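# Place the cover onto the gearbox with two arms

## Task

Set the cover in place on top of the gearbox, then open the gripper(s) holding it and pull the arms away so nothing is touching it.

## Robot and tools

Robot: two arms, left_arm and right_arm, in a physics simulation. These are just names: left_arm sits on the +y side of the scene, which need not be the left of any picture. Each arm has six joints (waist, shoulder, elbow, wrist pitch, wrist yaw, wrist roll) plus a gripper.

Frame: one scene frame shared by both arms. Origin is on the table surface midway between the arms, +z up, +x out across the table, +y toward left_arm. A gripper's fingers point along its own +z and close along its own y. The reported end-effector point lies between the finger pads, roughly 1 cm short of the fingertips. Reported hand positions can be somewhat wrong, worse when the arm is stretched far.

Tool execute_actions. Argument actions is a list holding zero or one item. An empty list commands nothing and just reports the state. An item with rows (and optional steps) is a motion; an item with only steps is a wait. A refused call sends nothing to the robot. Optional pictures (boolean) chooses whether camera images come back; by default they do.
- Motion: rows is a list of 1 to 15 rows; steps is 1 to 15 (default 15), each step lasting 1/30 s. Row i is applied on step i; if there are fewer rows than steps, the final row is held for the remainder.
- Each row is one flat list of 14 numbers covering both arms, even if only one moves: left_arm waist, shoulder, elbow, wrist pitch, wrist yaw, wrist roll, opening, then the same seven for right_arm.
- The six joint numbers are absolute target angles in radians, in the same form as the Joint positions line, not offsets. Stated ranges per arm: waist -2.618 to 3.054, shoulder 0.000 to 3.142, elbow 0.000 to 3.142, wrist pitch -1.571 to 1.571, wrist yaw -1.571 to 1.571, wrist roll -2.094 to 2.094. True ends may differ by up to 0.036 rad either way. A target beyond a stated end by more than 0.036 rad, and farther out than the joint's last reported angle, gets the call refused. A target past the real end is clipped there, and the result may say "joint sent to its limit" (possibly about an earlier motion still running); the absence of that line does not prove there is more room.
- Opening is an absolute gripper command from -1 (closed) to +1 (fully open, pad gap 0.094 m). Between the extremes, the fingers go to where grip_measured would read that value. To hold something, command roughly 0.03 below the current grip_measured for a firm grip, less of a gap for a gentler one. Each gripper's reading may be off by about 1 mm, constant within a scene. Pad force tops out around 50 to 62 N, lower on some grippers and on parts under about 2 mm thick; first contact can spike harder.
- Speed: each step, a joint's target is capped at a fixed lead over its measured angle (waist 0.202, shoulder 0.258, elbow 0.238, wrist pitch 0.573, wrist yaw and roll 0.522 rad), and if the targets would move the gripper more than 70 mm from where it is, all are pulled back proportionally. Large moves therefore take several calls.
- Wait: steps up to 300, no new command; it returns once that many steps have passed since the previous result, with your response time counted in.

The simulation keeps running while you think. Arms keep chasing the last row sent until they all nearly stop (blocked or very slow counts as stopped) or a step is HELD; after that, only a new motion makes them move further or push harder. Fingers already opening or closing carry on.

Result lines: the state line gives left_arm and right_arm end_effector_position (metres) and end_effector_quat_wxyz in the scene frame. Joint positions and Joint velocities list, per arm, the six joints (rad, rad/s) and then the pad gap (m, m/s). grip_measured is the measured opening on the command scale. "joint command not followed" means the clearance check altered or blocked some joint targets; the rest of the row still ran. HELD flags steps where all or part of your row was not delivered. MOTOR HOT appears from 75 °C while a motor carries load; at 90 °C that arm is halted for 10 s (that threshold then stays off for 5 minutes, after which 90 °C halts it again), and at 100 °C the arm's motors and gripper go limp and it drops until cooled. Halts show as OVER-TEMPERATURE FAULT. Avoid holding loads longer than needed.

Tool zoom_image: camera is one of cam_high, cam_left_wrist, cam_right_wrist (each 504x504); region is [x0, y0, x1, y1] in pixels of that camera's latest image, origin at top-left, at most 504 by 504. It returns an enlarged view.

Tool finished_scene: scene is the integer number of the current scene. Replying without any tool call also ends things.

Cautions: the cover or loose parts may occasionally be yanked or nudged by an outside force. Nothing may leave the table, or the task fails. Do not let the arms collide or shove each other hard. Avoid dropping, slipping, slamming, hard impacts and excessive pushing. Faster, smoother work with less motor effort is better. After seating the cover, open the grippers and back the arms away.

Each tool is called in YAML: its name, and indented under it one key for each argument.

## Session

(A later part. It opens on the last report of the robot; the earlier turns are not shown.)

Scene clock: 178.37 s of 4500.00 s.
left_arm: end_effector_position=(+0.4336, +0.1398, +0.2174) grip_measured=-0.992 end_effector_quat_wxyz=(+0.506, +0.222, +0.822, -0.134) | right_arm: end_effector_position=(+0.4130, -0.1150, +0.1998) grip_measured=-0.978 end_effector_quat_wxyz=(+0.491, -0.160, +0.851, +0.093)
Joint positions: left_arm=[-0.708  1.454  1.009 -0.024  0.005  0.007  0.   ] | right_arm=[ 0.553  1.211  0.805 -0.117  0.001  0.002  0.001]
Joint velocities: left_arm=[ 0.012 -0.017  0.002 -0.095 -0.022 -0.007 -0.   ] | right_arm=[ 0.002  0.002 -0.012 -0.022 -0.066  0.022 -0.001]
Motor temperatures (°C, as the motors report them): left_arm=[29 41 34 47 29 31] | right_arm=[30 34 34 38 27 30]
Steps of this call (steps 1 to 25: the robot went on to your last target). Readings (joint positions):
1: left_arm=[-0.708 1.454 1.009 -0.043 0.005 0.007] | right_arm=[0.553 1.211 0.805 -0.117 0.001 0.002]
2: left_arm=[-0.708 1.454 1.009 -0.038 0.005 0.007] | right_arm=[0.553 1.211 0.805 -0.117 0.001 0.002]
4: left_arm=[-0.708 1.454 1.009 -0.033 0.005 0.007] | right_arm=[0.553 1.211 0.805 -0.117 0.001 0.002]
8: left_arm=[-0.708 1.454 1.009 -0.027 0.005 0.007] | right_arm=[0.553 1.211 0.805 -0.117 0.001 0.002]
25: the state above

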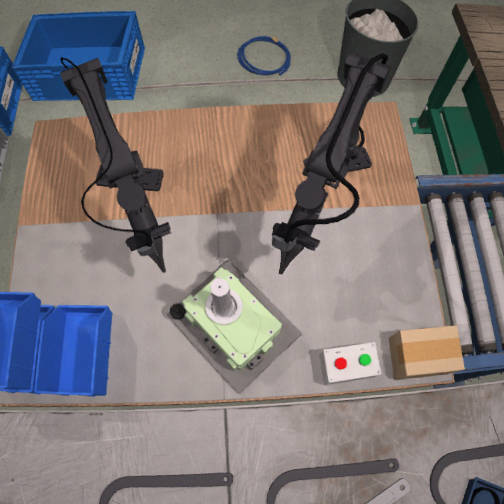

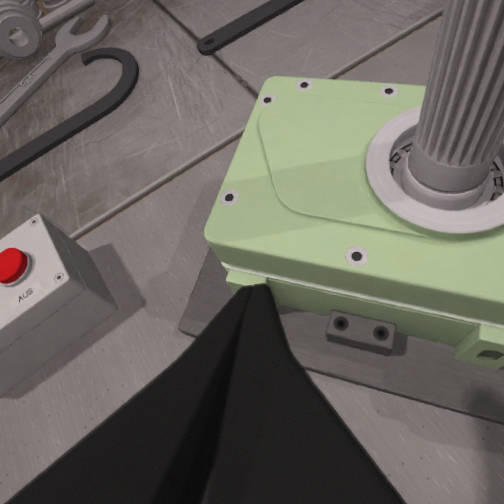

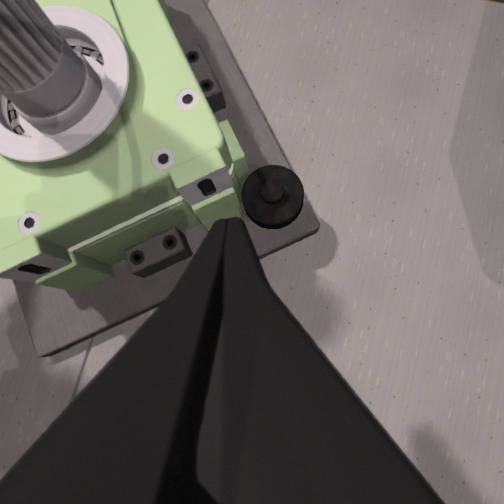

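execute_actions:
  actions:
    - {"rows":[[-0.7,1.45,0.9,0.2,0.05,0,-1,0.55,1.25,0.7,0.1,0,0,-1],[-0.7,1.48,0.8,0.4,0.1,0,-1,0.55,1.3,0.6,0.3,0,0,-1],[-0.7,1.5,0.7,0.6,0.15,0.03,-1,0.55,1.3,0.5,0.5,0,0,-1],[-0.7,1.55,0.62,0.8,0.2,0.06,-1,0.55,1.35,0.42,0.75,0,0,-1],[-0.7,1.65,0.58,1.0,0.22,0.06,-1,0.55,1.4,0.36,0.95,0,0,-1]],"steps":15}
  pictures: false

execute_actions:
  actions:
    - {"steps":25}

Scene clock: 180.00 s of 4500.00 s.
left_arm: end_effector_position=(+0.4081, +0.1149, +0.1322) grip_measured=-0.992 end_effector_quat_wxyz=(+0.584, +0.278, +0.731, -0.218) | right_arm: end_effector_position=(+0.4116, -0.1155, +0.1317) grip_measured=-0.978 end_effector_quat_wxyz=(+0.607, -0.146, +0.773, +0.115)
Joint positions: left_arm=[-0.708  1.675  0.561  0.886  0.198  0.051  0.   ] | right_arm=[0.553 1.423 0.336 0.847 0.001 0.002 0.001]
Joint velocities: left_arm=[ 0.012 -0.173 -0.012  0.74   0.066  0.081 -0.001] | right_arm=[-0.002 -0.032 -0.007  0.74   0.037 -0.007 -0.001]
Motor temperatures (°C, as the motors report them): left_arm=[29 40 34 47 29 31] | right_arm=[30 33 34 38 27 30]
Steps of this call (steps 1 to 15: the robot went on to your last target; steps 16 to 34: nothing new was sent; steps 35 to 49: all 15 steps of this action). Readings (joint positions):
35: left_arm=[-0.708 1.453 0.993 0.010 0.009 0.007] | right_arm=[0.553 1.213 0.791 -0.085 0.001 0.002]
36: left_arm=[-0.708 1.453 0.953 0.093 0.021 0.007] | right_arm=[0.553 1.218 0.753 -0.002 0.001 0.002]
38: left_arm=[-0.708 1.464 0.819 0.323 0.069 0.016] | right_arm=[0.553 1.253 0.625 0.233 0.001 0.002]
42: left_arm=[-0.708 1.643 0.606 0.685 0.153 0.039] | right_arm=[0.553 1.407 0.378 0.592 0.001 0.002]
49: the state above

Scene clock: 180.83 s of 4500.00 s.
left_arm: end_effector_position=(+0.4098, +0.1114, +0.1580) grip_measured=-0.992 end_effector_quat_wxyz=(+0.621, +0.277, +0.697, -0.228) | right_arm: end_effector_position=(+0.4154, -0.1140, +0.1520) grip_measured=-0.978 end_effector_quat_wxyz=(+0.638, -0.141, +0.747, +0.121)
Joint positions: left_arm=[-0.708  1.666  0.561  0.976  0.211  0.054  0.   ] | right_arm=[0.553 1.422 0.336 0.93  0.001 0.002 0.001]
Joint velocities: left_arm=[-0.012  0.007  0.002 -0.022  0.007 -0.007  0.   ] | right_arm=[-0.022  0.012  0.007 -0.007  0.022 -0.037 -0.   ]
Motor temperatures (°C, as the motors report them): left_arm=[29 40 34 47 29 31] | right_arm=[30 33 34 38 27 30]
Steps of this call (steps 1 to 25: the robot went on to your last target). Readings (joint positions):
1: left_arm=[-0.708 1.670 0.561 0.910 0.201 0.052] | right_arm=[0.553 1.422 0.336 0.867 0.001 0.002]
2: left_arm=[-0.708 1.667 0.561 0.928 0.203 0.052] | right_arm=[0.553 1.422 0.336 0.883 0.001 0.002]
4: left_arm=[-0.708 1.666 0.561 0.953 0.206 0.053] | right_arm=[0.553 1.422 0.336 0.902 0.001 0.002]
8: left_arm=[-0.708 1.666 0.561 0.968 0.209 0.054] | right_arm=[0.553 1.422 0.336 0.921 0.001 0.002]
25: the state above

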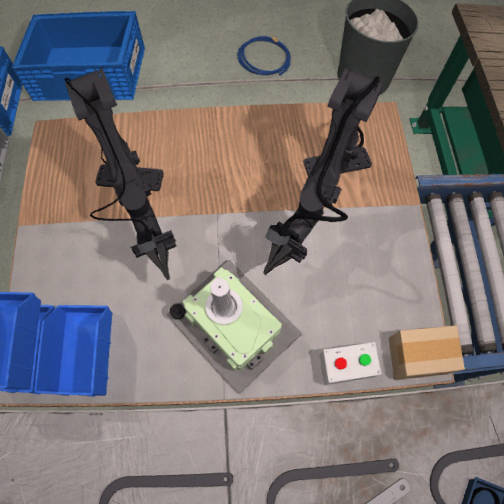

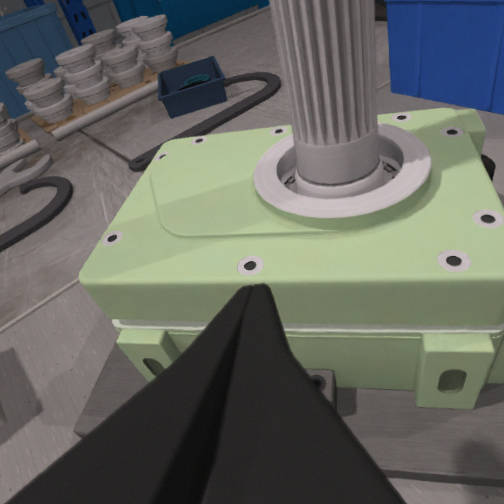

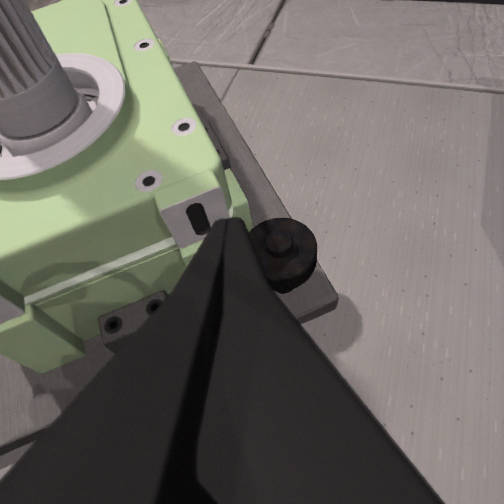

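zoom_image:
  camera: "cam_left_wrist"
  region: [70,250,504,420]

zoom_image:
  camera: "cam_right_wrist"
  region: [0,150,260,380]

Region (70, 250, 504, 420) of cam_left_wrist's 504x504 image, scaled by 1.161, with more detail than that image has; it fills the top 197 rows of this view, and the rest is white.

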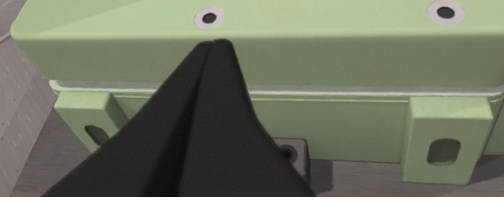

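Region (0, 150, 260, 380) of cam_right_wrist's 504x504 image, scaled by 1.938, with more detail than that image has; it fills the top 446 rows of this view, and the rest is white.

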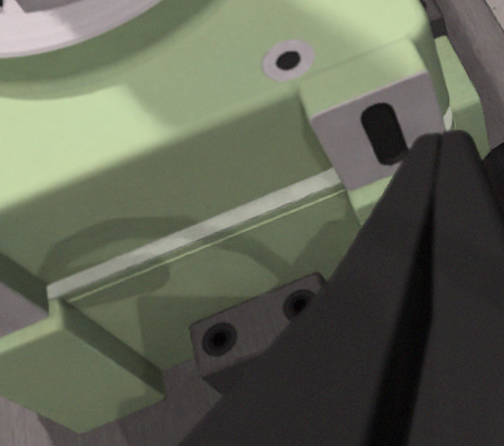

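zoom_image:
  camera: "cam_left_wrist"
  region: [75,260,235,380]

zoom_image:
  camera: "cam_left_wrist"
  region: [240,110,500,240]

Region (75, 260, 235, 380) of cam_left_wrist's 504x504 image, scaled by 3.150, with more detail than that image has; it fills the top 378 rows of this view, and the rest is white.

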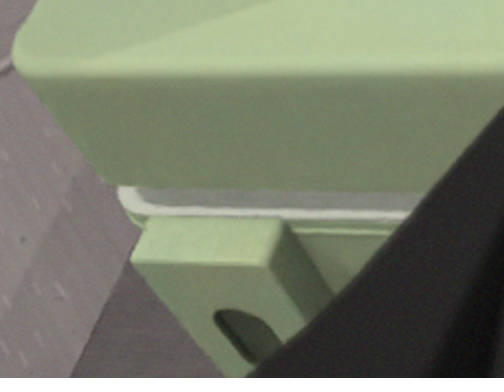

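Region (240, 110, 500, 240) of cam_left_wrist's 504x504 image, scaled by 1.938, with more detail than that image has.

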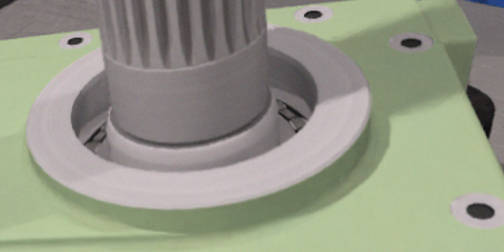

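execute_actions:
  actions:
    - {"rows":[[-0.69,1.65,0.65,0.85,0.15,0.04,-1,0.55,1.4,0.36,0.95,0,0,-1],[-0.68,1.66,0.72,0.7,0.1,0.03,-1,0.55,1.4,0.36,0.95,0,0,-1],[-0.67,1.68,0.8,0.55,0.05,0,-1,0.55,1.4,0.36,0.95,0,0,-1],[-0.665,1.7,0.88,0.4,0,0,-1,0.55,1.4,0.36,0.95,0,0,-1],[-0.665,1.73,0.95,0.28,0,0,-1,0.55,1.4,0.36,0.95,0,0,-1],[-0.665,1.75,1.01,0.18,0,0,-1,0.55,1.4,0.36,0.95,0,0,-1]],"steps":15}
  pictures: false

execute_actions:
  actions:
    - {"steps":15}

Scene clock: 184.97 s of 4500.00 s.
left_arm: end_effector_position=(+0.4824, +0.1309, +0.1367) grip_measured=-0.992 end_effector_quat_wxyz=(+0.496, +0.213, +0.832, -0.126) | right_arm: end_effector_position=(+0.4154, -0.1140, +0.1520) grip_measured=-0.978 end_effector_quat_wxyz=(+0.638, -0.141, +0.747, +0.121)
Joint positions: left_arm=[-0.671  1.748  0.997  0.254  0.017  0.01   0.   ] | right_arm=[0.553 1.422 0.336 0.93  0.001 0.002 0.001]
Joint velocities: left_arm=[-0.022  0.071 -0.002 -0.476 -0.051 -0.037  0.   ] | right_arm=[-0.002  0.012 -0.017  0.022 -0.007  0.007  0.   ]
Motor temperatures (°C, as the motors report them): left_arm=[29 40 34 48 29 30] | right_arm=[30 33 34 39 27 30]
Steps of this call (steps 1 to 15: the robot went on to your last target; steps 16 to 90: nothing new was sent; then 0.63 s passed at rest; steps 91 to 105: all 15 steps of this action). Readings (joint positions):
91: left_arm=[-0.708 1.666 0.568 0.960 0.205 0.054] | right_arm=[0.553 1.422 0.336 0.930 0.001 0.002]
92: left_arm=[-0.706 1.666 0.594 0.912 0.192 0.052] | right_arm=[0.553 1.422 0.336 0.930 0.001 0.002]
94: left_arm=[-0.695 1.679 0.705 0.752 0.143 0.038] | right_arm=[0.553 1.422 0.336 0.930 0.001 0.002]
98: left_arm=[-0.673 1.738 0.965 0.455 0.058 0.020] | right_arm=[0.553 1.422 0.336 0.930 0.001 0.002]
105: the state above

Scene clock: 185.47 s of 4500.00 s.
left_arm: end_effector_position=(+0.4766, +0.1357, +0.1221) grip_measured=-0.992 end_effector_quat_wxyz=(+0.470, +0.214, +0.849, -0.117) | right_arm: end_effector_position=(+0.4154, -0.1140, +0.1520) grip_measured=-0.978 end_effector_quat_wxyz=(+0.638, -0.141, +0.747, +0.121)
Joint positions: left_arm=[-0.671  1.752  0.997  0.195  0.008  0.008  0.   ] | right_arm=[0.553 1.422 0.336 0.93  0.001 0.002 0.001]
Joint velocities: left_arm=[-0.027 -0.012 -0.002 -0.022  0.037 -0.007  0.001] | right_arm=[ 0.002 -0.002 -0.002 -0.066  0.007  0.037  0.   ]
Motor temperatures (°C, as the motors report them): left_arm=[29 40 34 48 29 30] | right_arm=[30 33 34 39 27 30]
Steps of this call (steps 1 to 15: the robot went on to your last target). Readings (joint positions):
1: left_arm=[-0.671 1.750 0.997 0.239 0.015 0.010] | right_arm=[0.553 1.422 0.336 0.930 0.001 0.002]
2: left_arm=[-0.671 1.751 0.997 0.227 0.014 0.010] | right_arm=[0.553 1.422 0.336 0.930 0.001 0.002]
4: left_arm=[-0.671 1.752 0.997 0.211 0.012 0.009] | right_arm=[0.553 1.422 0.336 0.930 0.001 0.002]
8: left_arm=[-0.671 1.752 0.997 0.200 0.009 0.008] | right_arm=[0.553 1.422 0.336 0.930 0.001 0.002]
15: the state above

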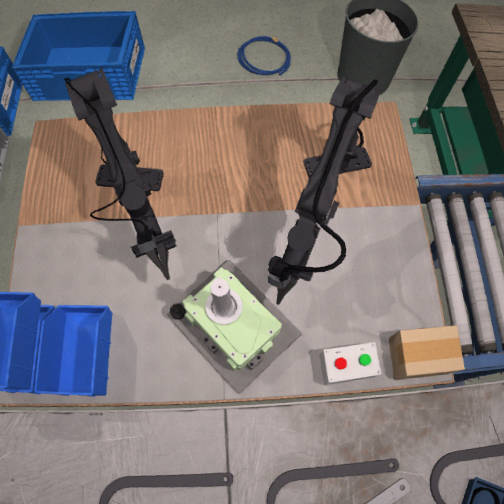

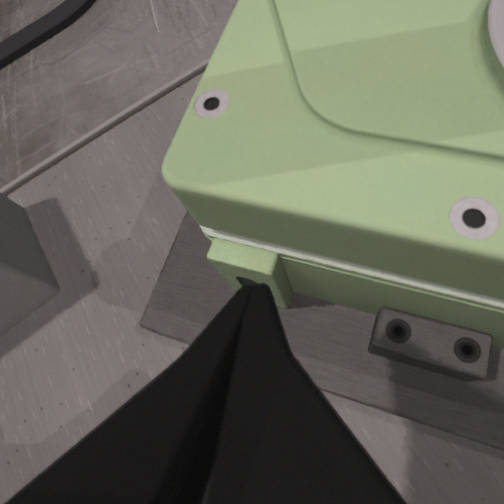

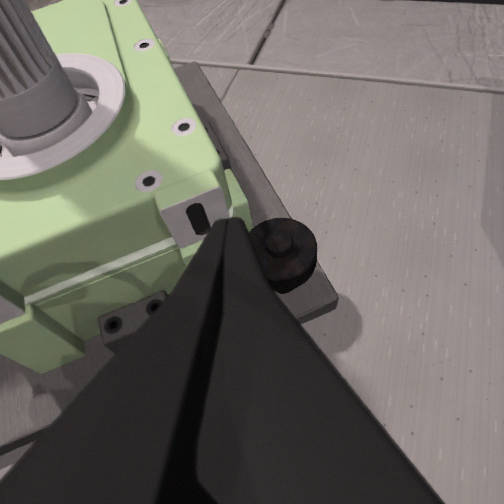

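execute_actions:
  actions:
    - {"rows":[[-0.68,1.74,1.06,0.14,0,0,-1,0.55,1.4,0.36,0.95,0,0,-1],[-0.68,1.73,1.11,0.08,0,0,-1,0.55,1.4,0.36,0.95,0,0,-1],[-0.69,1.72,1.16,0,0,0,-1,0.55,1.4,0.36,0.95,0,0,-1],[-0.69,1.72,1.16,-0.02,0,0,-1,0.55,1.4,0.36,0.95,0,0,-1],[-0.69,1.72,1.16,-0.02,0,0,-1,0.55,1.4,0.36,0.95,0,0,-1],[-0.69,1.72,1.16,-0.02,0,0,-1,0.55,1.4,0.36,0.95,0,0,-1],[-0.69,1.72,1.16,-0.02,0,0,-1,0.55,1.4,0.36,0.95,0,0,-1],[-0.69,1.76,1.21,-0.03,0,0,-1,0.55,1.4,0.36,0.95,0,0,-1],[-0.69,1.8,1.26,-0.03,0,0,-1,0.55,1.4,0.36,0.95,0,0,-1],[-0.69,1.84,1.3,-0.04,0,0,-1,0.55,1.4,0.36,0.95,0,0,-1],[-0.69,1.87,1.33,-0.04,0,0,-1,0.55,1.4,0.36,0.95,0,0,-1]],"steps":15}
  pictures: false

execute_actions:
  actions:
    - {"rows":[[-0.69,1.88,1.31,-0.03,0,0,-1,0.55,1.4,0.36,0.95,0,0,-1],[-0.69,1.89,1.29,-0.02,0,0,-1,0.55,1.4,0.36,0.95,0,0,-1],[-0.69,1.90,1.27,0,0,0,-1,0.55,1.4,0.36,0.95,0,0,-1],[-0.69,1.91,1.25,0.02,0,0,-1,0.55,1.4,0.36,0.95,0,0,-1],[-0.69,1.92,1.23,0.04,0,0,-1,0.55,1.4,0.36,0.95,0,0,-1],[-0.69,1.93,1.21,0.05,0,0,-1,0.55,1.4,0.36,0.95,0,0,-1],[-0.69,1.94,1.19,0.05,0,0,-1,0.55,1.4,0.36,0.95,0,0,-1]],"steps":15}

Scene clock: 187.67 s of 4500.00 s.
left_arm: end_effector_position=(+0.5179, +0.1086, +0.1617) grip_measured=-0.992 end_effector_quat_wxyz=(+0.472, +0.217, +0.846, -0.119) | right_arm: end_effector_position=(+0.4154, -0.1140, +0.1520) grip_measured=-0.978 end_effector_quat_wxyz=(+0.638, -0.141, +0.747, +0.121)
Joint positions: left_arm=[-0.68   1.863  1.304  0.005  0.007  0.008  0.   ] | right_arm=[0.553 1.422 0.336 0.93  0.001 0.002 0.001]
Joint velocities: left_arm=[ 0.007  0.188  0.012 -0.256 -0.022  0.007 -0.001] | right_arm=[ 0.002  0.012 -0.007  0.022 -0.051 -0.066 -0.001]
Motor temperatures (°C, as the motors report them): left_arm=[29 40 35 48 29 30] | right_arm=[30 33 34 39 27 30]
Steps of this call (steps 1 to 15: the robot went on to your last target; steps 16 to 51: nothing new was sent; steps 52 to 66: all 15 steps of this action). Readings (joint positions):
52: left_arm=[-0.671 1.752 1.001 0.186 0.008 0.008] | right_arm=[0.553 1.422 0.336 0.930 0.001 0.002]
53: left_arm=[-0.671 1.752 1.016 0.161 0.008 0.008] | right_arm=[0.553 1.422 0.336 0.930 0.001 0.002]
55: left_arm=[-0.673 1.752 1.072 0.088 0.007 0.008] | right_arm=[0.553 1.422 0.336 0.930 0.001 0.002]
59: left_arm=[-0.679 1.739 1.143 0.045 0.007 0.008] | right_arm=[0.553 1.422 0.336 0.930 0.001 0.002]
66: the state above

Scene clock: 188.17 s of 4500.00 s.
left_arm: end_effector_position=(+0.5134, +0.1110, +0.1226) grip_measured=-0.992 end_effector_quat_wxyz=(+0.458, +0.219, +0.854, -0.116) | right_arm: end_effector_position=(+0.4154, -0.1140, +0.1520) grip_measured=-0.978 end_effector_quat_wxyz=(+0.638, -0.141, +0.747, +0.121)
Joint positions: left_arm=[-0.68   1.905  1.224  0.095  0.007  0.008  0.   ] | right_arm=[0.553 1.422 0.336 0.93  0.001 0.002 0.001]
Joint velocities: left_arm=[-0.002 -0.007 -0.012  0.022 -0.037 -0.022 -0.   ] | right_arm=[-0.002  0.012 -0.022  0.037 -0.022  0.007 -0.   ]
Motor temperatures (°C, as the motors report them): left_arm=[29 40 35 48 29 30] | right_arm=[30 33 34 39 27 30]
Steps of this call (steps 1 to 15: all 15 steps of this action). Readings (joint positions):
1: left_arm=[-0.680 1.870 1.304 -0.002 0.007 0.008] | right_arm=[0.553 1.422 0.336 0.930 0.001 0.002]
2: left_arm=[-0.680 1.877 1.304 -0.006 0.007 0.008] | right_arm=[0.553 1.422 0.336 0.930 0.001 0.002]
4: left_arm=[-0.680 1.889 1.294 -0.001 0.007 0.008] | right_arm=[0.553 1.422 0.336 0.930 0.001 0.002]
8: left_arm=[-0.680 1.905 1.238 0.062 0.007 0.008] | right_arm=[0.553 1.422 0.336 0.930 0.001 0.002]
15: the state above

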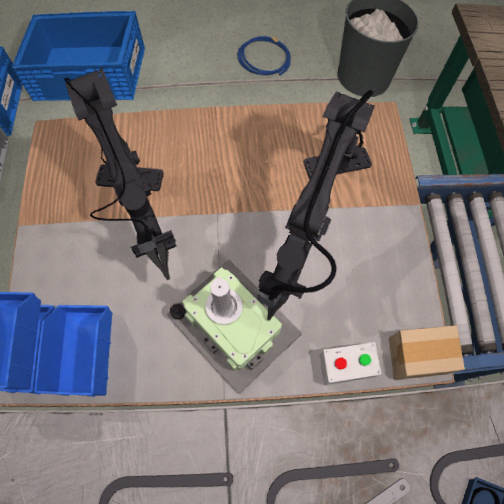

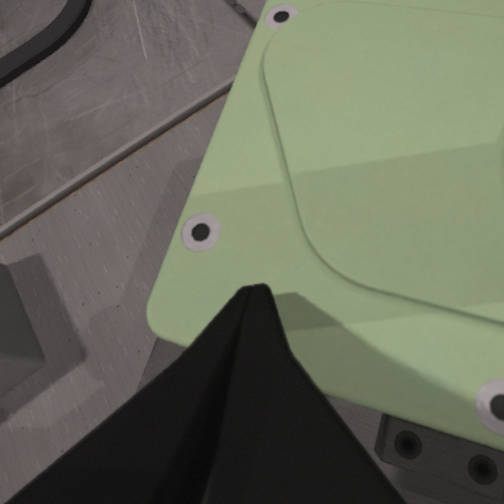

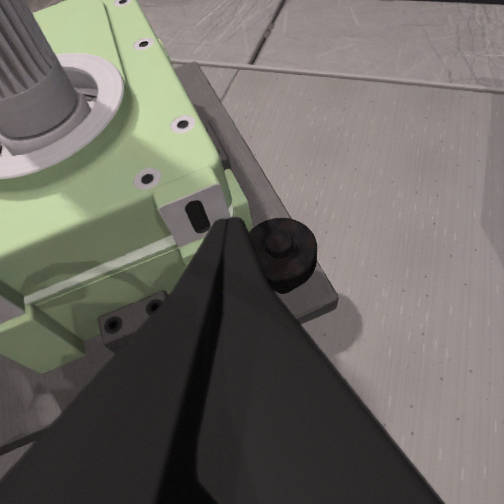

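execute_actions:
  actions:
    - {"rows":[[-0.69,1.94,1.17,0.03,0,0,-1,0.55,1.4,0.36,0.95,0,0,-1],[-0.69,1.94,1.15,0.01,0,0,-1,0.55,1.4,0.36,0.95,0,0,-1],[-0.69,1.93,1.13,-0.01,0,0,-1,0.55,1.4,0.36,0.95,0,0,-1],[-0.69,1.92,1.11,-0.02,0,0,-1,0.55,1.4,0.36,0.95,0,0,-1]],"steps":15}

execute_actions:
  actions:
    - {"rows":[[-0.69,1.94,1.14,0,0,0,-1,0.55,1.4,0.36,0.95,0,0,-1],[-0.69,1.96,1.17,0.02,0,0,-1,0.55,1.4,0.36,0.95,0,0,-1],[-0.69,1.98,1.2,0.04,0,0,-1,0.55,1.4,0.36,0.95,0,0,-1],[-0.69,2.0,1.22,0.06,0,0,-1,0.55,1.4,0.36,0.95,0,0,-1],[-0.69,2.02,1.24,0.07,0,0,-1,0.55,1.4,0.36,0.95,0,0,-1]],"steps":15}

Scene clock: 189.73 s of 4500.00 s.
left_arm: end_effector_position=(+0.5090, +0.1134, +0.1202) grip_measured=-0.992 end_effector_quat_wxyz=(+0.468, +0.217, +0.849, -0.118) | right_arm: end_effector_position=(+0.4154, -0.1140, +0.1520) grip_measured=-0.978 end_effector_quat_wxyz=(+0.638, -0.141, +0.747, +0.121)
Joint positions: left_arm=[-0.68   1.89   1.171  0.154  0.006  0.008  0.   ] | right_arm=[0.553 1.422 0.336 0.93  0.001 0.002 0.001]
Joint velocities: left_arm=[-0.007  0.007 -0.007  0.037 -0.022 -0.051  0.001] | right_arm=[ 0.017  0.002 -0.002 -0.007 -0.037 -0.022  0.   ]
Motor temperatures (°C, as the motors report them): left_arm=[29 40 35 48 29 30] | right_arm=[30 33 34 39 27 30]
Steps of this call (steps 1 to 15: the robot went on to your last target; steps 16 to 32: nothing new was sent; steps 33 to 47: all 15 steps of this action). Readings (joint positions):
33: left_arm=[-0.680 1.905 1.220 0.099 0.007 0.008] | right_arm=[0.553 1.422 0.336 0.930 0.001 0.002]
34: left_arm=[-0.680 1.905 1.215 0.106 0.007 0.008] | right_arm=[0.553 1.422 0.336 0.930 0.001 0.002]
36: left_arm=[-0.680 1.902 1.197 0.130 0.006 0.008] | right_arm=[0.553 1.422 0.336 0.930 0.001 0.002]
40: left_arm=[-0.680 1.890 1.173 0.150 0.006 0.008] | right_arm=[0.553 1.422 0.336 0.930 0.001 0.002]
47: the state above

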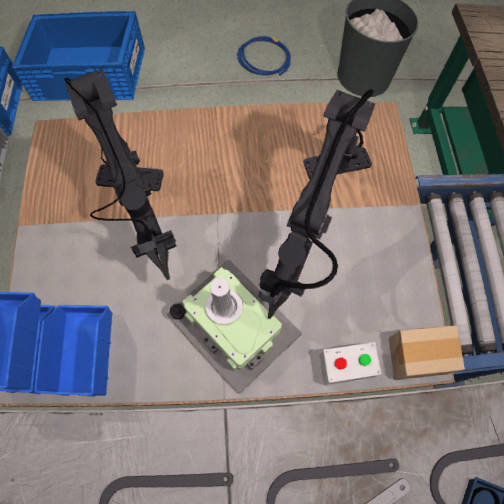

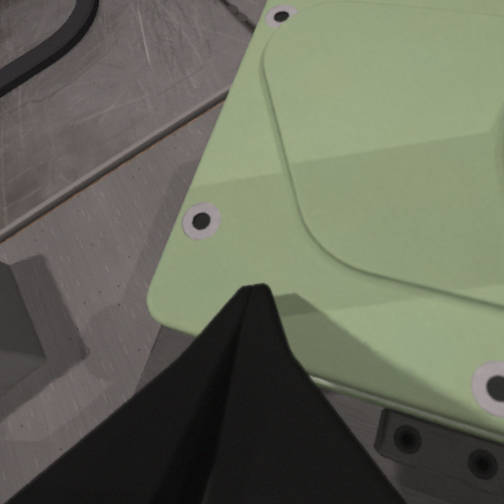

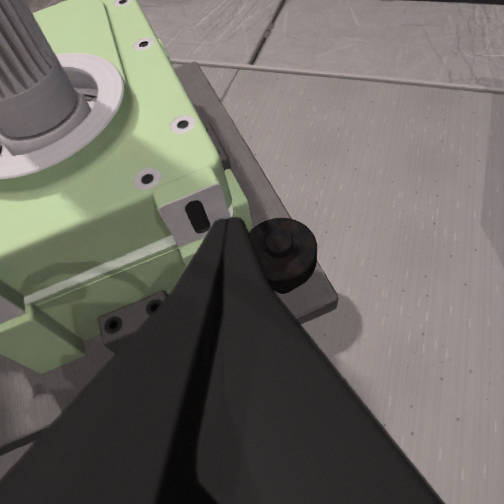

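Scene clock: 190.23 s of 4500.00 s.
left_arm: end_effector_position=(+0.5300, +0.1023, +0.1217) grip_measured=-0.992 end_effector_quat_wxyz=(+0.486, +0.215, +0.838, -0.122) | right_arm: end_effector_position=(+0.4154, -0.1140, +0.1520) grip_measured=-0.978 end_effector_quat_wxyz=(+0.638, -0.141, +0.747, +0.121)
Joint positions: left_arm=[-0.68   1.965  1.243  0.2    0.006  0.008  0.   ] | right_arm=[0.553 1.422 0.336 0.93  0.001 0.002 0.001]
Joint velocities: left_arm=[ 0.002  0.002  0.002  0.066  0.037 -0.007 -0.   ] | right_arm=[-0.002  0.002 -0.007  0.037  0.007 -0.037 -0.001]
Motor temperatures (°C, as the motors report them): left_arm=[29 40 35 48 29 30] | right_arm=[30 33 34 39 27 30]
Steps of this call (steps 1 to 15: all 15 steps of this action). Readings (joint positions):
1: left_arm=[-0.680 1.890 1.171 0.155 0.006 0.008] | right_arm=[0.553 1.422 0.336 0.930 0.001 0.002]
2: left_arm=[-0.680 1.890 1.171 0.156 0.006 0.008] | right_arm=[0.553 1.422 0.336 0.930 0.001 0.002]
4: left_arm=[-0.680 1.905 1.189 0.159 0.006 0.008] | right_arm=[0.553 1.422 0.336 0.930 0.001 0.002]
8: left_arm=[-0.680 1.961 1.242 0.194 0.006 0.008] | right_arm=[0.553 1.422 0.336 0.930 0.001 0.002]
15: the state above

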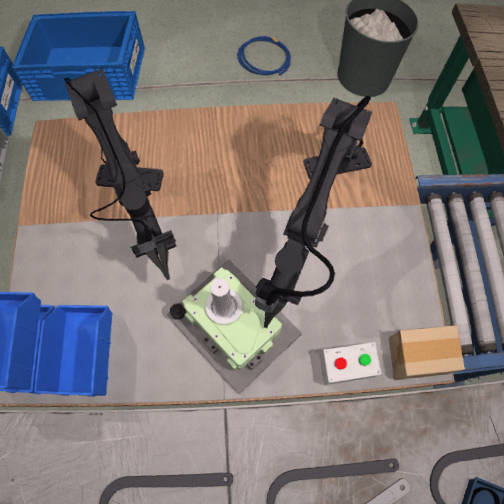

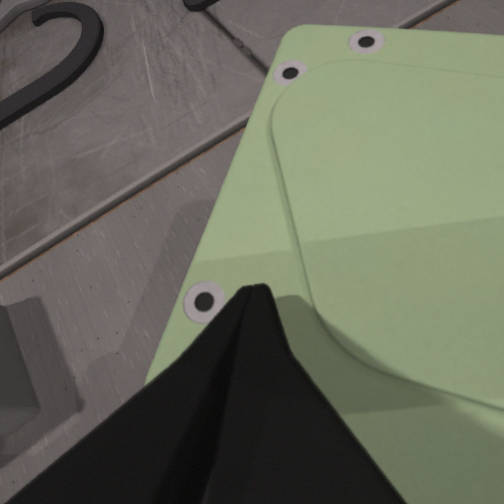

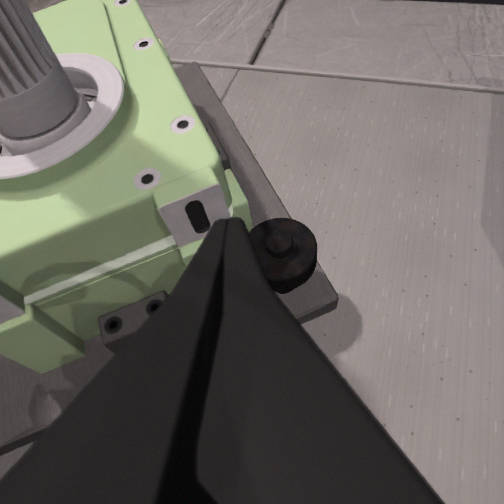

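execute_actions:
  actions:
    - {"rows":[[-0.69,1.95,1.27,0.15,0,0,-1,0.55,1.4,0.5,0.7,0,0,-1],[-0.69,1.92,1.3,0.08,0,0,-1,0.56,1.4,0.65,0.45,0,0,-1],[-0.69,1.89,1.33,0,0,0,-1,0.58,1.42,0.8,0.2,0,0,-1],[-0.7,1.86,1.38,-0.1,0,0,-1,0.6,1.45,0.95,-0.05,0,0,-1],[-0.71,1.85,1.46,-0.25,0,0,-1,0.61,1.5,1.1,-0.3,0,0,-1],[-0.72,1.85,1.54,-0.4,0,0,-1,0.62,1.55,1.25,-0.5,0,0,-1],[-0.73,1.86,1.62,-0.6,0,0,-1,0.63,1.6,1.37,-0.7,0,0,-1],[-0.74,1.88,1.7,-0.75,0,0,-1,0.634,1.65,1.47,-0.85,0,0,-1],[-0.76,1.9,1.77,-0.9,0,0,-1,0.634,1.7,1.57,-0.95,0,0,-1]],"steps":15}
  pictures: false

execute_actions:
  actions:
    - {"steps":20}
  pictures: false

execute_actions:
  actions:
    - {"rows":[[-0.77,1.95,1.85,-0.95,0,0,-1,0.634,1.75,1.63,-0.97,0,0,-1],[-0.78,2.0,1.93,-1.0,0,0,-1,0.634,1.8,1.69,-0.99,0,0,-1],[-0.79,2.05,2.0,-1.04,0,0,-1,0.634,1.85,1.74,-1.01,0,0,-1],[-0.795,2.1,2.07,-1.08,0,0,-1,0.634,1.9,1.79,-1.03,0,0,-1],[-0.795,2.15,2.14,-1.12,0,0,-1,0.634,1.95,1.84,-1.05,0,0,-1],[-0.795,2.2,2.2,-1.15,0,0,-1,0.634,1.99,1.88,-1.06,0,0,-1],[-0.795,2.23,2.24,-1.18,0,0,-1,0.634,2.015,1.9,-1.06,0,0,-1]],"steps":15}

Scene clock: 200.77 s of 4500.00 s.
left_arm: end_effector_position=(+0.4717, +0.0860, +0.2170) grip_measured=-0.992 end_effector_quat_wxyz=(+0.347, +0.267, +0.893, -0.102) | right_arm: end_effector_position=(+0.4650, -0.0556, +0.1491) grip_measured=-0.978 end_effector_quat_wxyz=(+0.305, -0.212, +0.926, +0.070)
Joint positions: left_arm=[-0.762  1.88   1.76  -0.71   0.002  0.007  0.   ] | right_arm=[ 0.631  1.74   1.381 -0.574  0.001  0.002  0.001]
Joint velocities: left_arm=[-0.012 -0.051  0.002 -1.033 -0.022  0.051  0.   ] | right_arm=[ 0.002  0.032  1.912 -2.85   0.051  0.007 -0.001]
Motor temperatures (°C, as the motors report them): left_arm=[29 39 35 45 29 30] | right_arm=[30 34 35 40 27 30]
Steps of this call (steps 1 to 15: the robot went on to your last target; steps 16 to 90: nothing new was sent; then 7.03 s passed at rest; steps 91 to 105: all 15 steps of this action). Readings (joint positions):
91: left_arm=[-0.680 1.963 1.245 0.202 0.006 0.008] | right_arm=[0.553 1.421 0.353 0.896 0.001 0.002]
92: left_arm=[-0.680 1.961 1.250 0.192 0.006 0.008] | right_arm=[0.553 1.421 0.401 0.806 0.001 0.002]
94: left_arm=[-0.681 1.946 1.281 0.107 0.006 0.008] | right_arm=[0.563 1.427 0.542 0.579 0.003 0.002]
98: left_arm=[-0.702 1.922 1.511 -0.274 0.002 0.007] | right_arm=[0.613 1.542 0.866 0.174 0.003 0.002]
105: the state above

Scene clock: 201.43 s of 4500.00 s.
left_arm: end_effector_position=(+0.4443, +0.1037, +0.1785) grip_measured=-0.992 end_effector_quat_wxyz=(+0.256, +0.275, +0.923, -0.075) | right_arm: end_effector_position=(+0.4281, -0.0735, +0.1843) grip_measured=-0.978 end_effector_quat_wxyz=(+0.235, -0.217, +0.946, +0.054)
Joint positions: left_arm=[-0.762  1.906  1.76  -0.884  0.002  0.007  0.   ] | right_arm=[ 0.631  1.701  1.554 -0.936  0.001  0.002  0.001]
Joint velocities: left_arm=[-0.012 -0.032 -0.002 -0.037 -0.037 -0.022  0.   ] | right_arm=[-0.002 -0.002  0.002  0.007 -0.095  0.022 -0.001]
Motor temperatures (°C, as the motors report them): left_arm=[29 39 35 45 29 30] | right_arm=[30 34 35 39 27 30]
Steps of this call (steps 1 to 20: the robot went on to your last target). Readings (joint positions):
1: left_arm=[-0.762 1.880 1.760 -0.742 0.002 0.007] | right_arm=[0.631 1.740 1.441 -0.653 0.001 0.002]
2: left_arm=[-0.762 1.884 1.760 -0.773 0.002 0.007] | right_arm=[0.631 1.734 1.490 -0.705 0.001 0.002]
4: left_arm=[-0.762 1.895 1.760 -0.818 0.002 0.007] | right_arm=[0.631 1.713 1.541 -0.767 0.001 0.002]
8: left_arm=[-0.762 1.906 1.760 -0.865 0.002 0.007] | right_arm=[0.631 1.696 1.554 -0.856 0.001 0.002]
20: the state above

Scene clock: 201.93 s of 4500.00 s.
left_arm: end_effector_position=(+0.4760, +0.0779, +0.1489) grip_measured=-0.992 end_effector_quat_wxyz=(+0.191, +0.279, +0.940, -0.052) | right_arm: end_effector_position=(+0.4769, -0.0498, +0.1331) grip_measured=-0.978 end_effector_quat_wxyz=(+0.166, -0.220, +0.960, +0.038)
Joint positions: left_arm=[-0.776  2.239  2.208 -1.142 -0.013 -0.007  0.   ] | right_arm=[ 0.631  2.046  1.861 -1.043  0.001  0.002  0.001]
Joint velocities: left_arm=[-0.007  0.09   0.012 -0.227 -0.007 -0.037 -0.001] | right_arm=[ 0.002 -0.076 -0.007 -0.051 -0.007 -0.037  0.   ]
Motor temperatures (°C, as the motors report them): left_arm=[29 39 35 45 29 30] | right_arm=[30 34 35 39 27 30]
Steps of this call (steps 1 to 15: all 15 steps of this action). Readings (joint positions):
1: left_arm=[-0.762 1.912 1.772 -0.897 0.002 0.007] | right_arm=[0.631 1.706 1.561 -0.945 0.001 0.002]
2: left_arm=[-0.763 1.931 1.807 -0.927 0.002 0.007] | right_arm=[0.631 1.723 1.586 -0.964 0.001 0.002]
4: left_arm=[-0.768 2.004 1.929 -0.982 0.002 0.007] | right_arm=[0.631 1.792 1.677 -0.993 0.001 0.002]
8: left_arm=[-0.776 2.166 2.173 -1.079 -0.011 -0.003] | right_arm=[0.631 1.969 1.850 -1.004 0.001 0.002]
15: the state above

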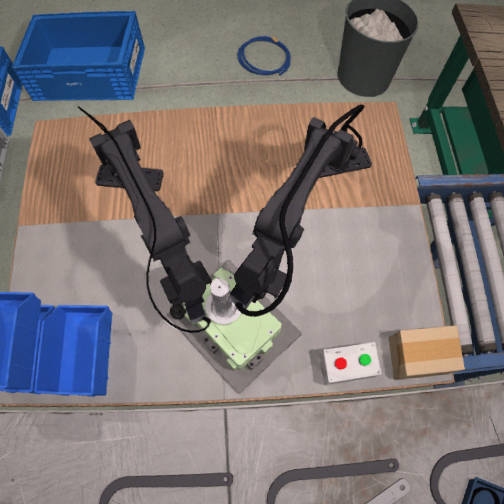

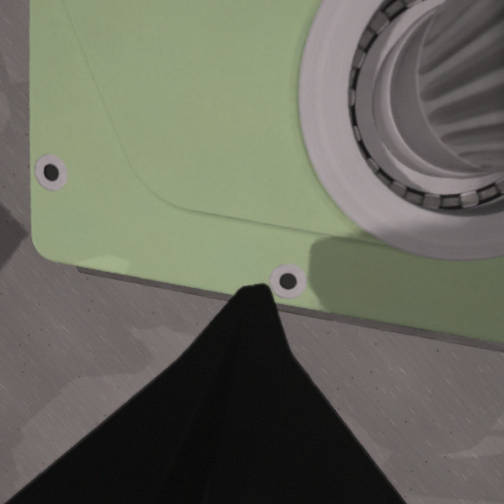

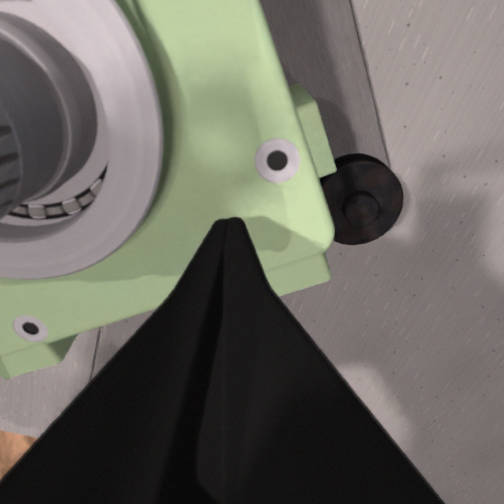

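execute_actions:
  actions:
    - {"rows":[[-0.765,2.25,2.23,-1.15,0,0,-1,0.634,2.04,1.88,-1.04,0,0,-1],[-0.765,2.265,2.23,-1.14,0,0,-1,0.634,2.045,1.88,-1.04,0,0,-1],[-0.765,2.28,2.23,-1.13,0,0,-1,0.634,2.05,1.88,-1.04,0,0,-1],[-0.765,2.295,2.23,-1.12,0,0,-1,0.634,2.06,1.87,-1.04,0,0,-1],[-0.765,2.31,2.23,-1.11,0,0,-1,0.634,2.07,1.87,-1.03,0,0,-1],[-0.765,2.325,2.23,-1.11,0,0,-1,0.634,2.08,1.87,-1.03,0,0,-1],[-0.765,2.34,2.22,-1.11,0,0,-1,0.634,2.1,1.86,-1.03,0,0,-1],[-0.765,2.355,2.21,-1.11,0,0,-1,0.634,2.12,1.85,-1.03,0,0,-1],[-0.765,2.37,2.2,-1.11,0,0,-1,0.634,2.14,1.84,-1.03,0,0,-1]],"steps":15}

Scene clock: 203.40 s of 4500.00 s.
left_arm: end_effector_position=(+0.4848, +0.0727, +0.1189) grip_measured=-0.992 end_effector_quat_wxyz=(+0.177, +0.279, +0.943, -0.049) | right_arm: end_effector_position=(+0.4820, -0.0473, +0.1219) grip_measured=-0.979 end_effector_quat_wxyz=(+0.163, -0.221, +0.961, +0.037)
Joint positions: left_arm=[-0.774  2.307  2.211 -1.105 -0.009 -0.006  0.   ] | right_arm=[ 0.631  2.075  1.861 -1.02   0.001  0.002  0.001]
Joint velocities: left_arm=[-0.007  0.061  0.007 -0.022  0.007  0.007 -0.   ] | right_arm=[-0.002  0.012 -0.007 -0.022  0.022 -0.022  0.   ]
Motor temperatures (°C, as the motors report them): left_arm=[29 40 35 45 29 30] | right_arm=[30 34 35 39 27 30]
Steps of this call (steps 1 to 29: the robot went on to your last target; steps 30 to 44: all 15 steps of this action). Readings (joint positions):
30: left_arm=[-0.775 2.241 2.208 -1.156 -0.012 -0.008] | right_arm=[0.631 2.044 1.861 -1.049 0.001 0.002]
31: left_arm=[-0.775 2.243 2.208 -1.156 -0.012 -0.007] | right_arm=[0.631 2.044 1.861 -1.049 0.001 0.002]
33: left_arm=[-0.775 2.252 2.208 -1.151 -0.011 -0.007] | right_arm=[0.631 2.045 1.861 -1.049 0.001 0.002]
37: left_arm=[-0.774 2.303 2.210 -1.135 -0.011 -0.007] | right_arm=[0.631 2.070 1.861 -1.045 0.001 0.002]
44: the state above

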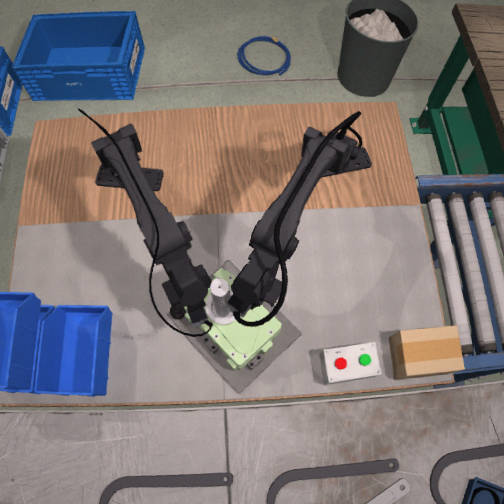

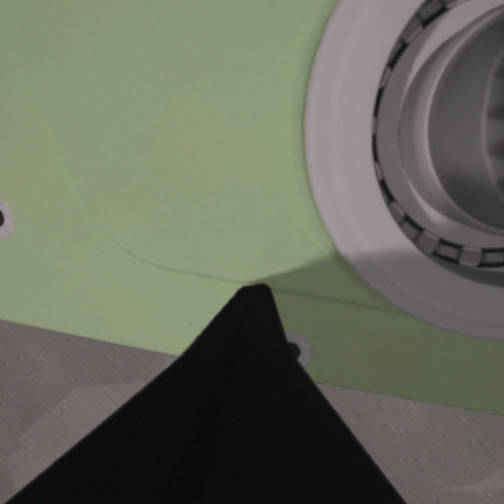

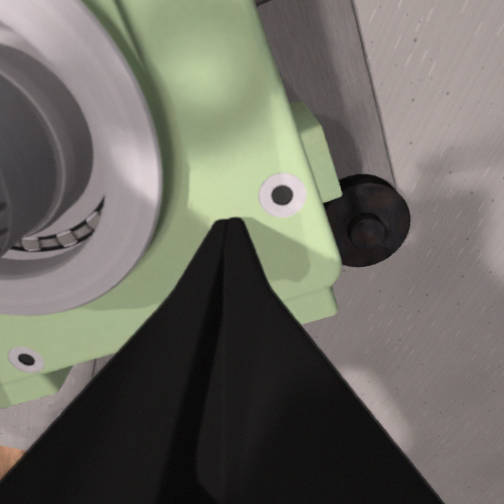

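execute_actions:
  actions:
    - {"rows":[[-0.77,2.385,2.2,-1.12,0,0,-1,0.634,2.155,1.84,-1.04,0,0,-1],[-0.77,2.40,2.19,-1.13,0,0,-1,0.634,2.17,1.835,-1.05,0,0,-1],[-0.77,2.415,2.185,-1.14,0,0,-1,0.634,2.185,1.83,-1.06,0,0,-1],[-0.77,2.43,2.18,-1.15,0,0,-1,0.634,2.2,1.825,-1.07,0,0,-1],[-0.77,2.445,2.17,-1.15,0,0,-1,0.634,2.215,1.82,-1.07,0,0,-1]],"steps":15}

Scene clock: 204.47 s of 4500.00 s.
left_arm: end_effector_position=(+0.4852, +0.0725, +0.1167) grip_measured=-0.992 end_effector_quat_wxyz=(+0.176, +0.279, +0.943, -0.049) | right_arm: end_effector_position=(+0.4833, -0.0467, +0.1200) grip_measured=-0.979 end_effector_quat_wxyz=(+0.164, -0.220, +0.961, +0.037)
Joint positions: left_arm=[-0.774  2.312  2.211 -1.103 -0.009 -0.006  0.   ] | right_arm=[ 0.631  2.08   1.861 -1.014  0.001  0.002  0.001]
Joint velocities: left_arm=[ 0.002  0.012  0.012 -0.051 -0.022 -0.007 -0.001] | right_arm=[-0.002 -0.007 -0.002 -0.022 -0.037 -0.007  0.   ]
Motor temperatures (°C, as the motors report them): left_arm=[29 40 35 45 29 30] | right_arm=[30 34 35 39 27 30]
Steps of this call (steps 1 to 15: the robot went on to your last target; steps 16 to 17: nothing new was sent; steps 18 to 32: all 15 steps of this action). Readings (joint positions):
18: left_arm=[-0.774 2.308 2.211 -1.104 -0.009 -0.006] | right_arm=[0.631 2.077 1.861 -1.014 0.001 0.002]
19: left_arm=[-0.774 2.309 2.211 -1.103 -0.009 -0.006] | right_arm=[0.631 2.078 1.861 -1.014 0.001 0.002]
21: left_arm=[-0.774 2.312 2.211 -1.103 -0.009 -0.006] | right_arm=[0.631 2.080 1.861 -1.014 0.001 0.002]
25: left_arm=[-0.774 2.312 2.211 -1.103 -0.009 -0.006] | right_arm=[0.631 2.080 1.861 -1.014 0.001 0.002]
32: the state above

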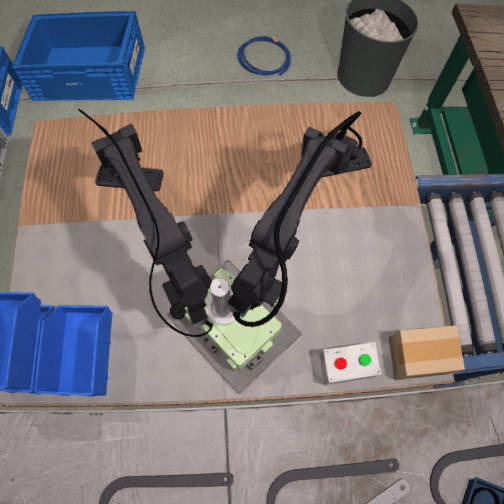

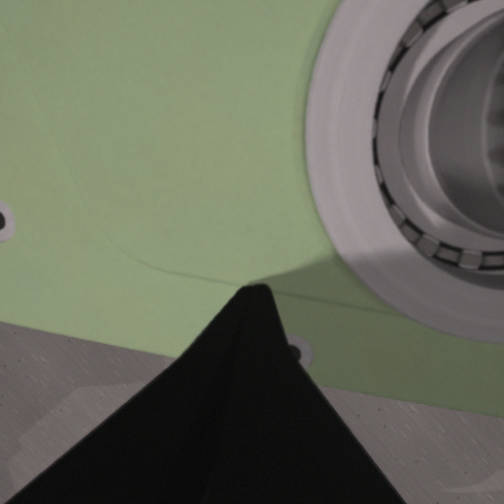

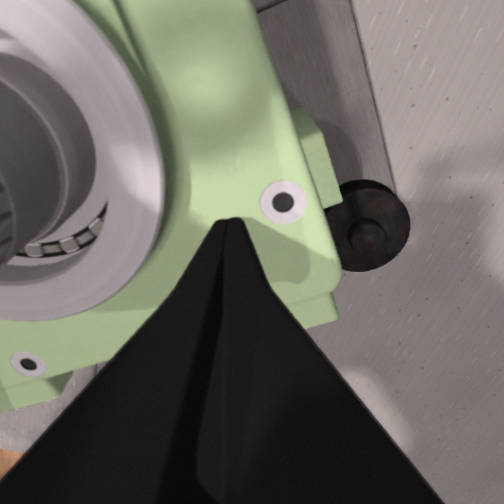

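execute_actions:
  actions:
    - {"rows":[[-0.77,2.38,2.19,-1.13,0,0,-1,0.634,2.215,1.82,-1.07,0,0,-1],[-0.77,2.30,2.21,-1.10,0,0,-1,0.634,2.215,1.82,-1.07,0,0,-1],[-0.77,2.29,2.21,-1.10,0,0,-1,0.634,2.215,1.82,-1.07,0,0,-1],[-0.77,2.29,2.21,-1.10,0,0,-1,0.634,2.215,1.82,-1.07,0,0,-1],[-0.77,2.29,2.21,-1.10,0,0,-1,0.634,2.215,1.82,-1.07,0,0,-1],[-0.77,2.29,2.21,-1.10,0,0,-1,0.634,2.215,1.82,-1.07,0,0,-1],[-0.77,2.29,2.21,-1.10,0,0,-1,0.634,2.215,1.82,-1.07,0,0,-1],[-0.77,2.29,2.21,-1.10,0,0,-1,0.634,2.215,1.82,-1.07,0,0,-1],[-0.77,2.37,2.19,-1.13,0,0,-1,0.634,2.215,1.82,-1.07,0,0,-1],[-0.77,2.445,2.17,-1.15,0,0,-1,0.634,2.14,1.84,-1.04,0,0,-1],[-0.77,2.445,2.17,-1.15,0,0,-1,0.634,2.06,1.86,-1.01,0,0,-1]],"steps":15}
  pictures: false

execute_actions:
  actions:
    - {"rows":[[-0.77,2.445,2.17,-1.15,0,0,-1,0.634,2.14,1.84,-1.04,0,0,-1],[-0.77,2.445,2.17,-1.15,0,0,-1,0.634,2.215,1.82,-1.07,0,0,-1]],"steps":10}
  pictures: false

Scene clock: 206.30 s of 4500.00 s.
left_arm: end_effector_position=(+0.4854, +0.0723, +0.1167) grip_measured=-0.992 end_effector_quat_wxyz=(+0.177, +0.279, +0.943, -0.049) | right_arm: end_effector_position=(+0.4841, -0.0463, +0.1239) grip_measured=-0.979 end_effector_quat_wxyz=(+0.169, -0.220, +0.960, +0.039)
Joint positions: left_arm=[-0.774  2.312  2.212 -1.102 -0.009 -0.006  0.   ] | right_arm=[ 0.631  2.072  1.861 -1.011  0.001  0.002  0.001]
Joint velocities: left_arm=[ 0.022 -0.032 -0.007 -0.007 -0.081 -0.037 -0.001] | right_arm=[-0.017 -0.002 -0.012 -0.007  0.081  0.022 -0.   ]
Motor temperatures (°C, as the motors report them): left_arm=[29 40 35 45 29 30] | right_arm=[30 34 35 38 27 30]
Steps of this call (steps 1 to 15: the robot went on to your last target; steps 16 to 40: nothing new was sent; steps 41 to 55: all 15 steps of this action). Readings (joint positions):
41: left_arm=[-0.774 2.310 2.211 -1.103 -0.009 -0.006] | right_arm=[0.631 2.080 1.861 -1.014 0.001 0.002]
42: left_arm=[-0.774 2.304 2.212 -1.101 -0.009 -0.006] | right_arm=[0.631 2.080 1.861 -1.014 0.001 0.002]
44: left_arm=[-0.774 2.304 2.212 -1.101 -0.009 -0.006] | right_arm=[0.631 2.080 1.861 -1.014 0.001 0.002]
48: left_arm=[-0.774 2.304 2.212 -1.101 -0.009 -0.006] | right_arm=[0.631 2.080 1.861 -1.014 0.001 0.002]
55: the state above

Scene clock: 206.63 s of 4500.00 s.
left_arm: end_effector_position=(+0.4854, +0.0723, +0.1167) grip_measured=-0.992 end_effector_quat_wxyz=(+0.177, +0.279, +0.943, -0.049) | right_arm: end_effector_position=(+0.4847, -0.0460, +0.1197) grip_measured=-0.979 end_effector_quat_wxyz=(+0.166, -0.220, +0.960, +0.038)
Joint positions: left_arm=[-0.774  2.312  2.212 -1.102 -0.009 -0.006  0.   ] | right_arm=[ 0.631  2.082  1.861 -1.008  0.001  0.002  0.001]
Joint velocities: left_arm=[ 0.007  0.017  0.002 -0.007  0.066 -0.051  0.001] | right_arm=[-0.002  0.007 -0.012 -0.081  0.007 -0.022  0.   ]
Motor temperatures (°C, as the motors report them): left_arm=[29 40 35 45 29 30] | right_arm=[30 34 35 38 27 30]
Steps of this call (steps 1 to 10: all 10 steps of this action). Readings (joint positions):
1: left_arm=[-0.774 2.312 2.212 -1.102 -0.009 -0.006] | right_arm=[0.631 2.077 1.861 -1.011 0.001 0.002]
2: left_arm=[-0.774 2.312 2.212 -1.102 -0.009 -0.006] | right_arm=[0.631 2.082 1.861 -1.011 0.001 0.002]
4: left_arm=[-0.774 2.312 2.212 -1.102 -0.009 -0.006] | right_arm=[0.631 2.082 1.861 -1.008 0.001 0.002]
8: left_arm=[-0.774 2.312 2.212 -1.102 -0.009 -0.006] | right_arm=[0.631 2.082 1.861 -1.008 0.001 0.002]
10: the state above


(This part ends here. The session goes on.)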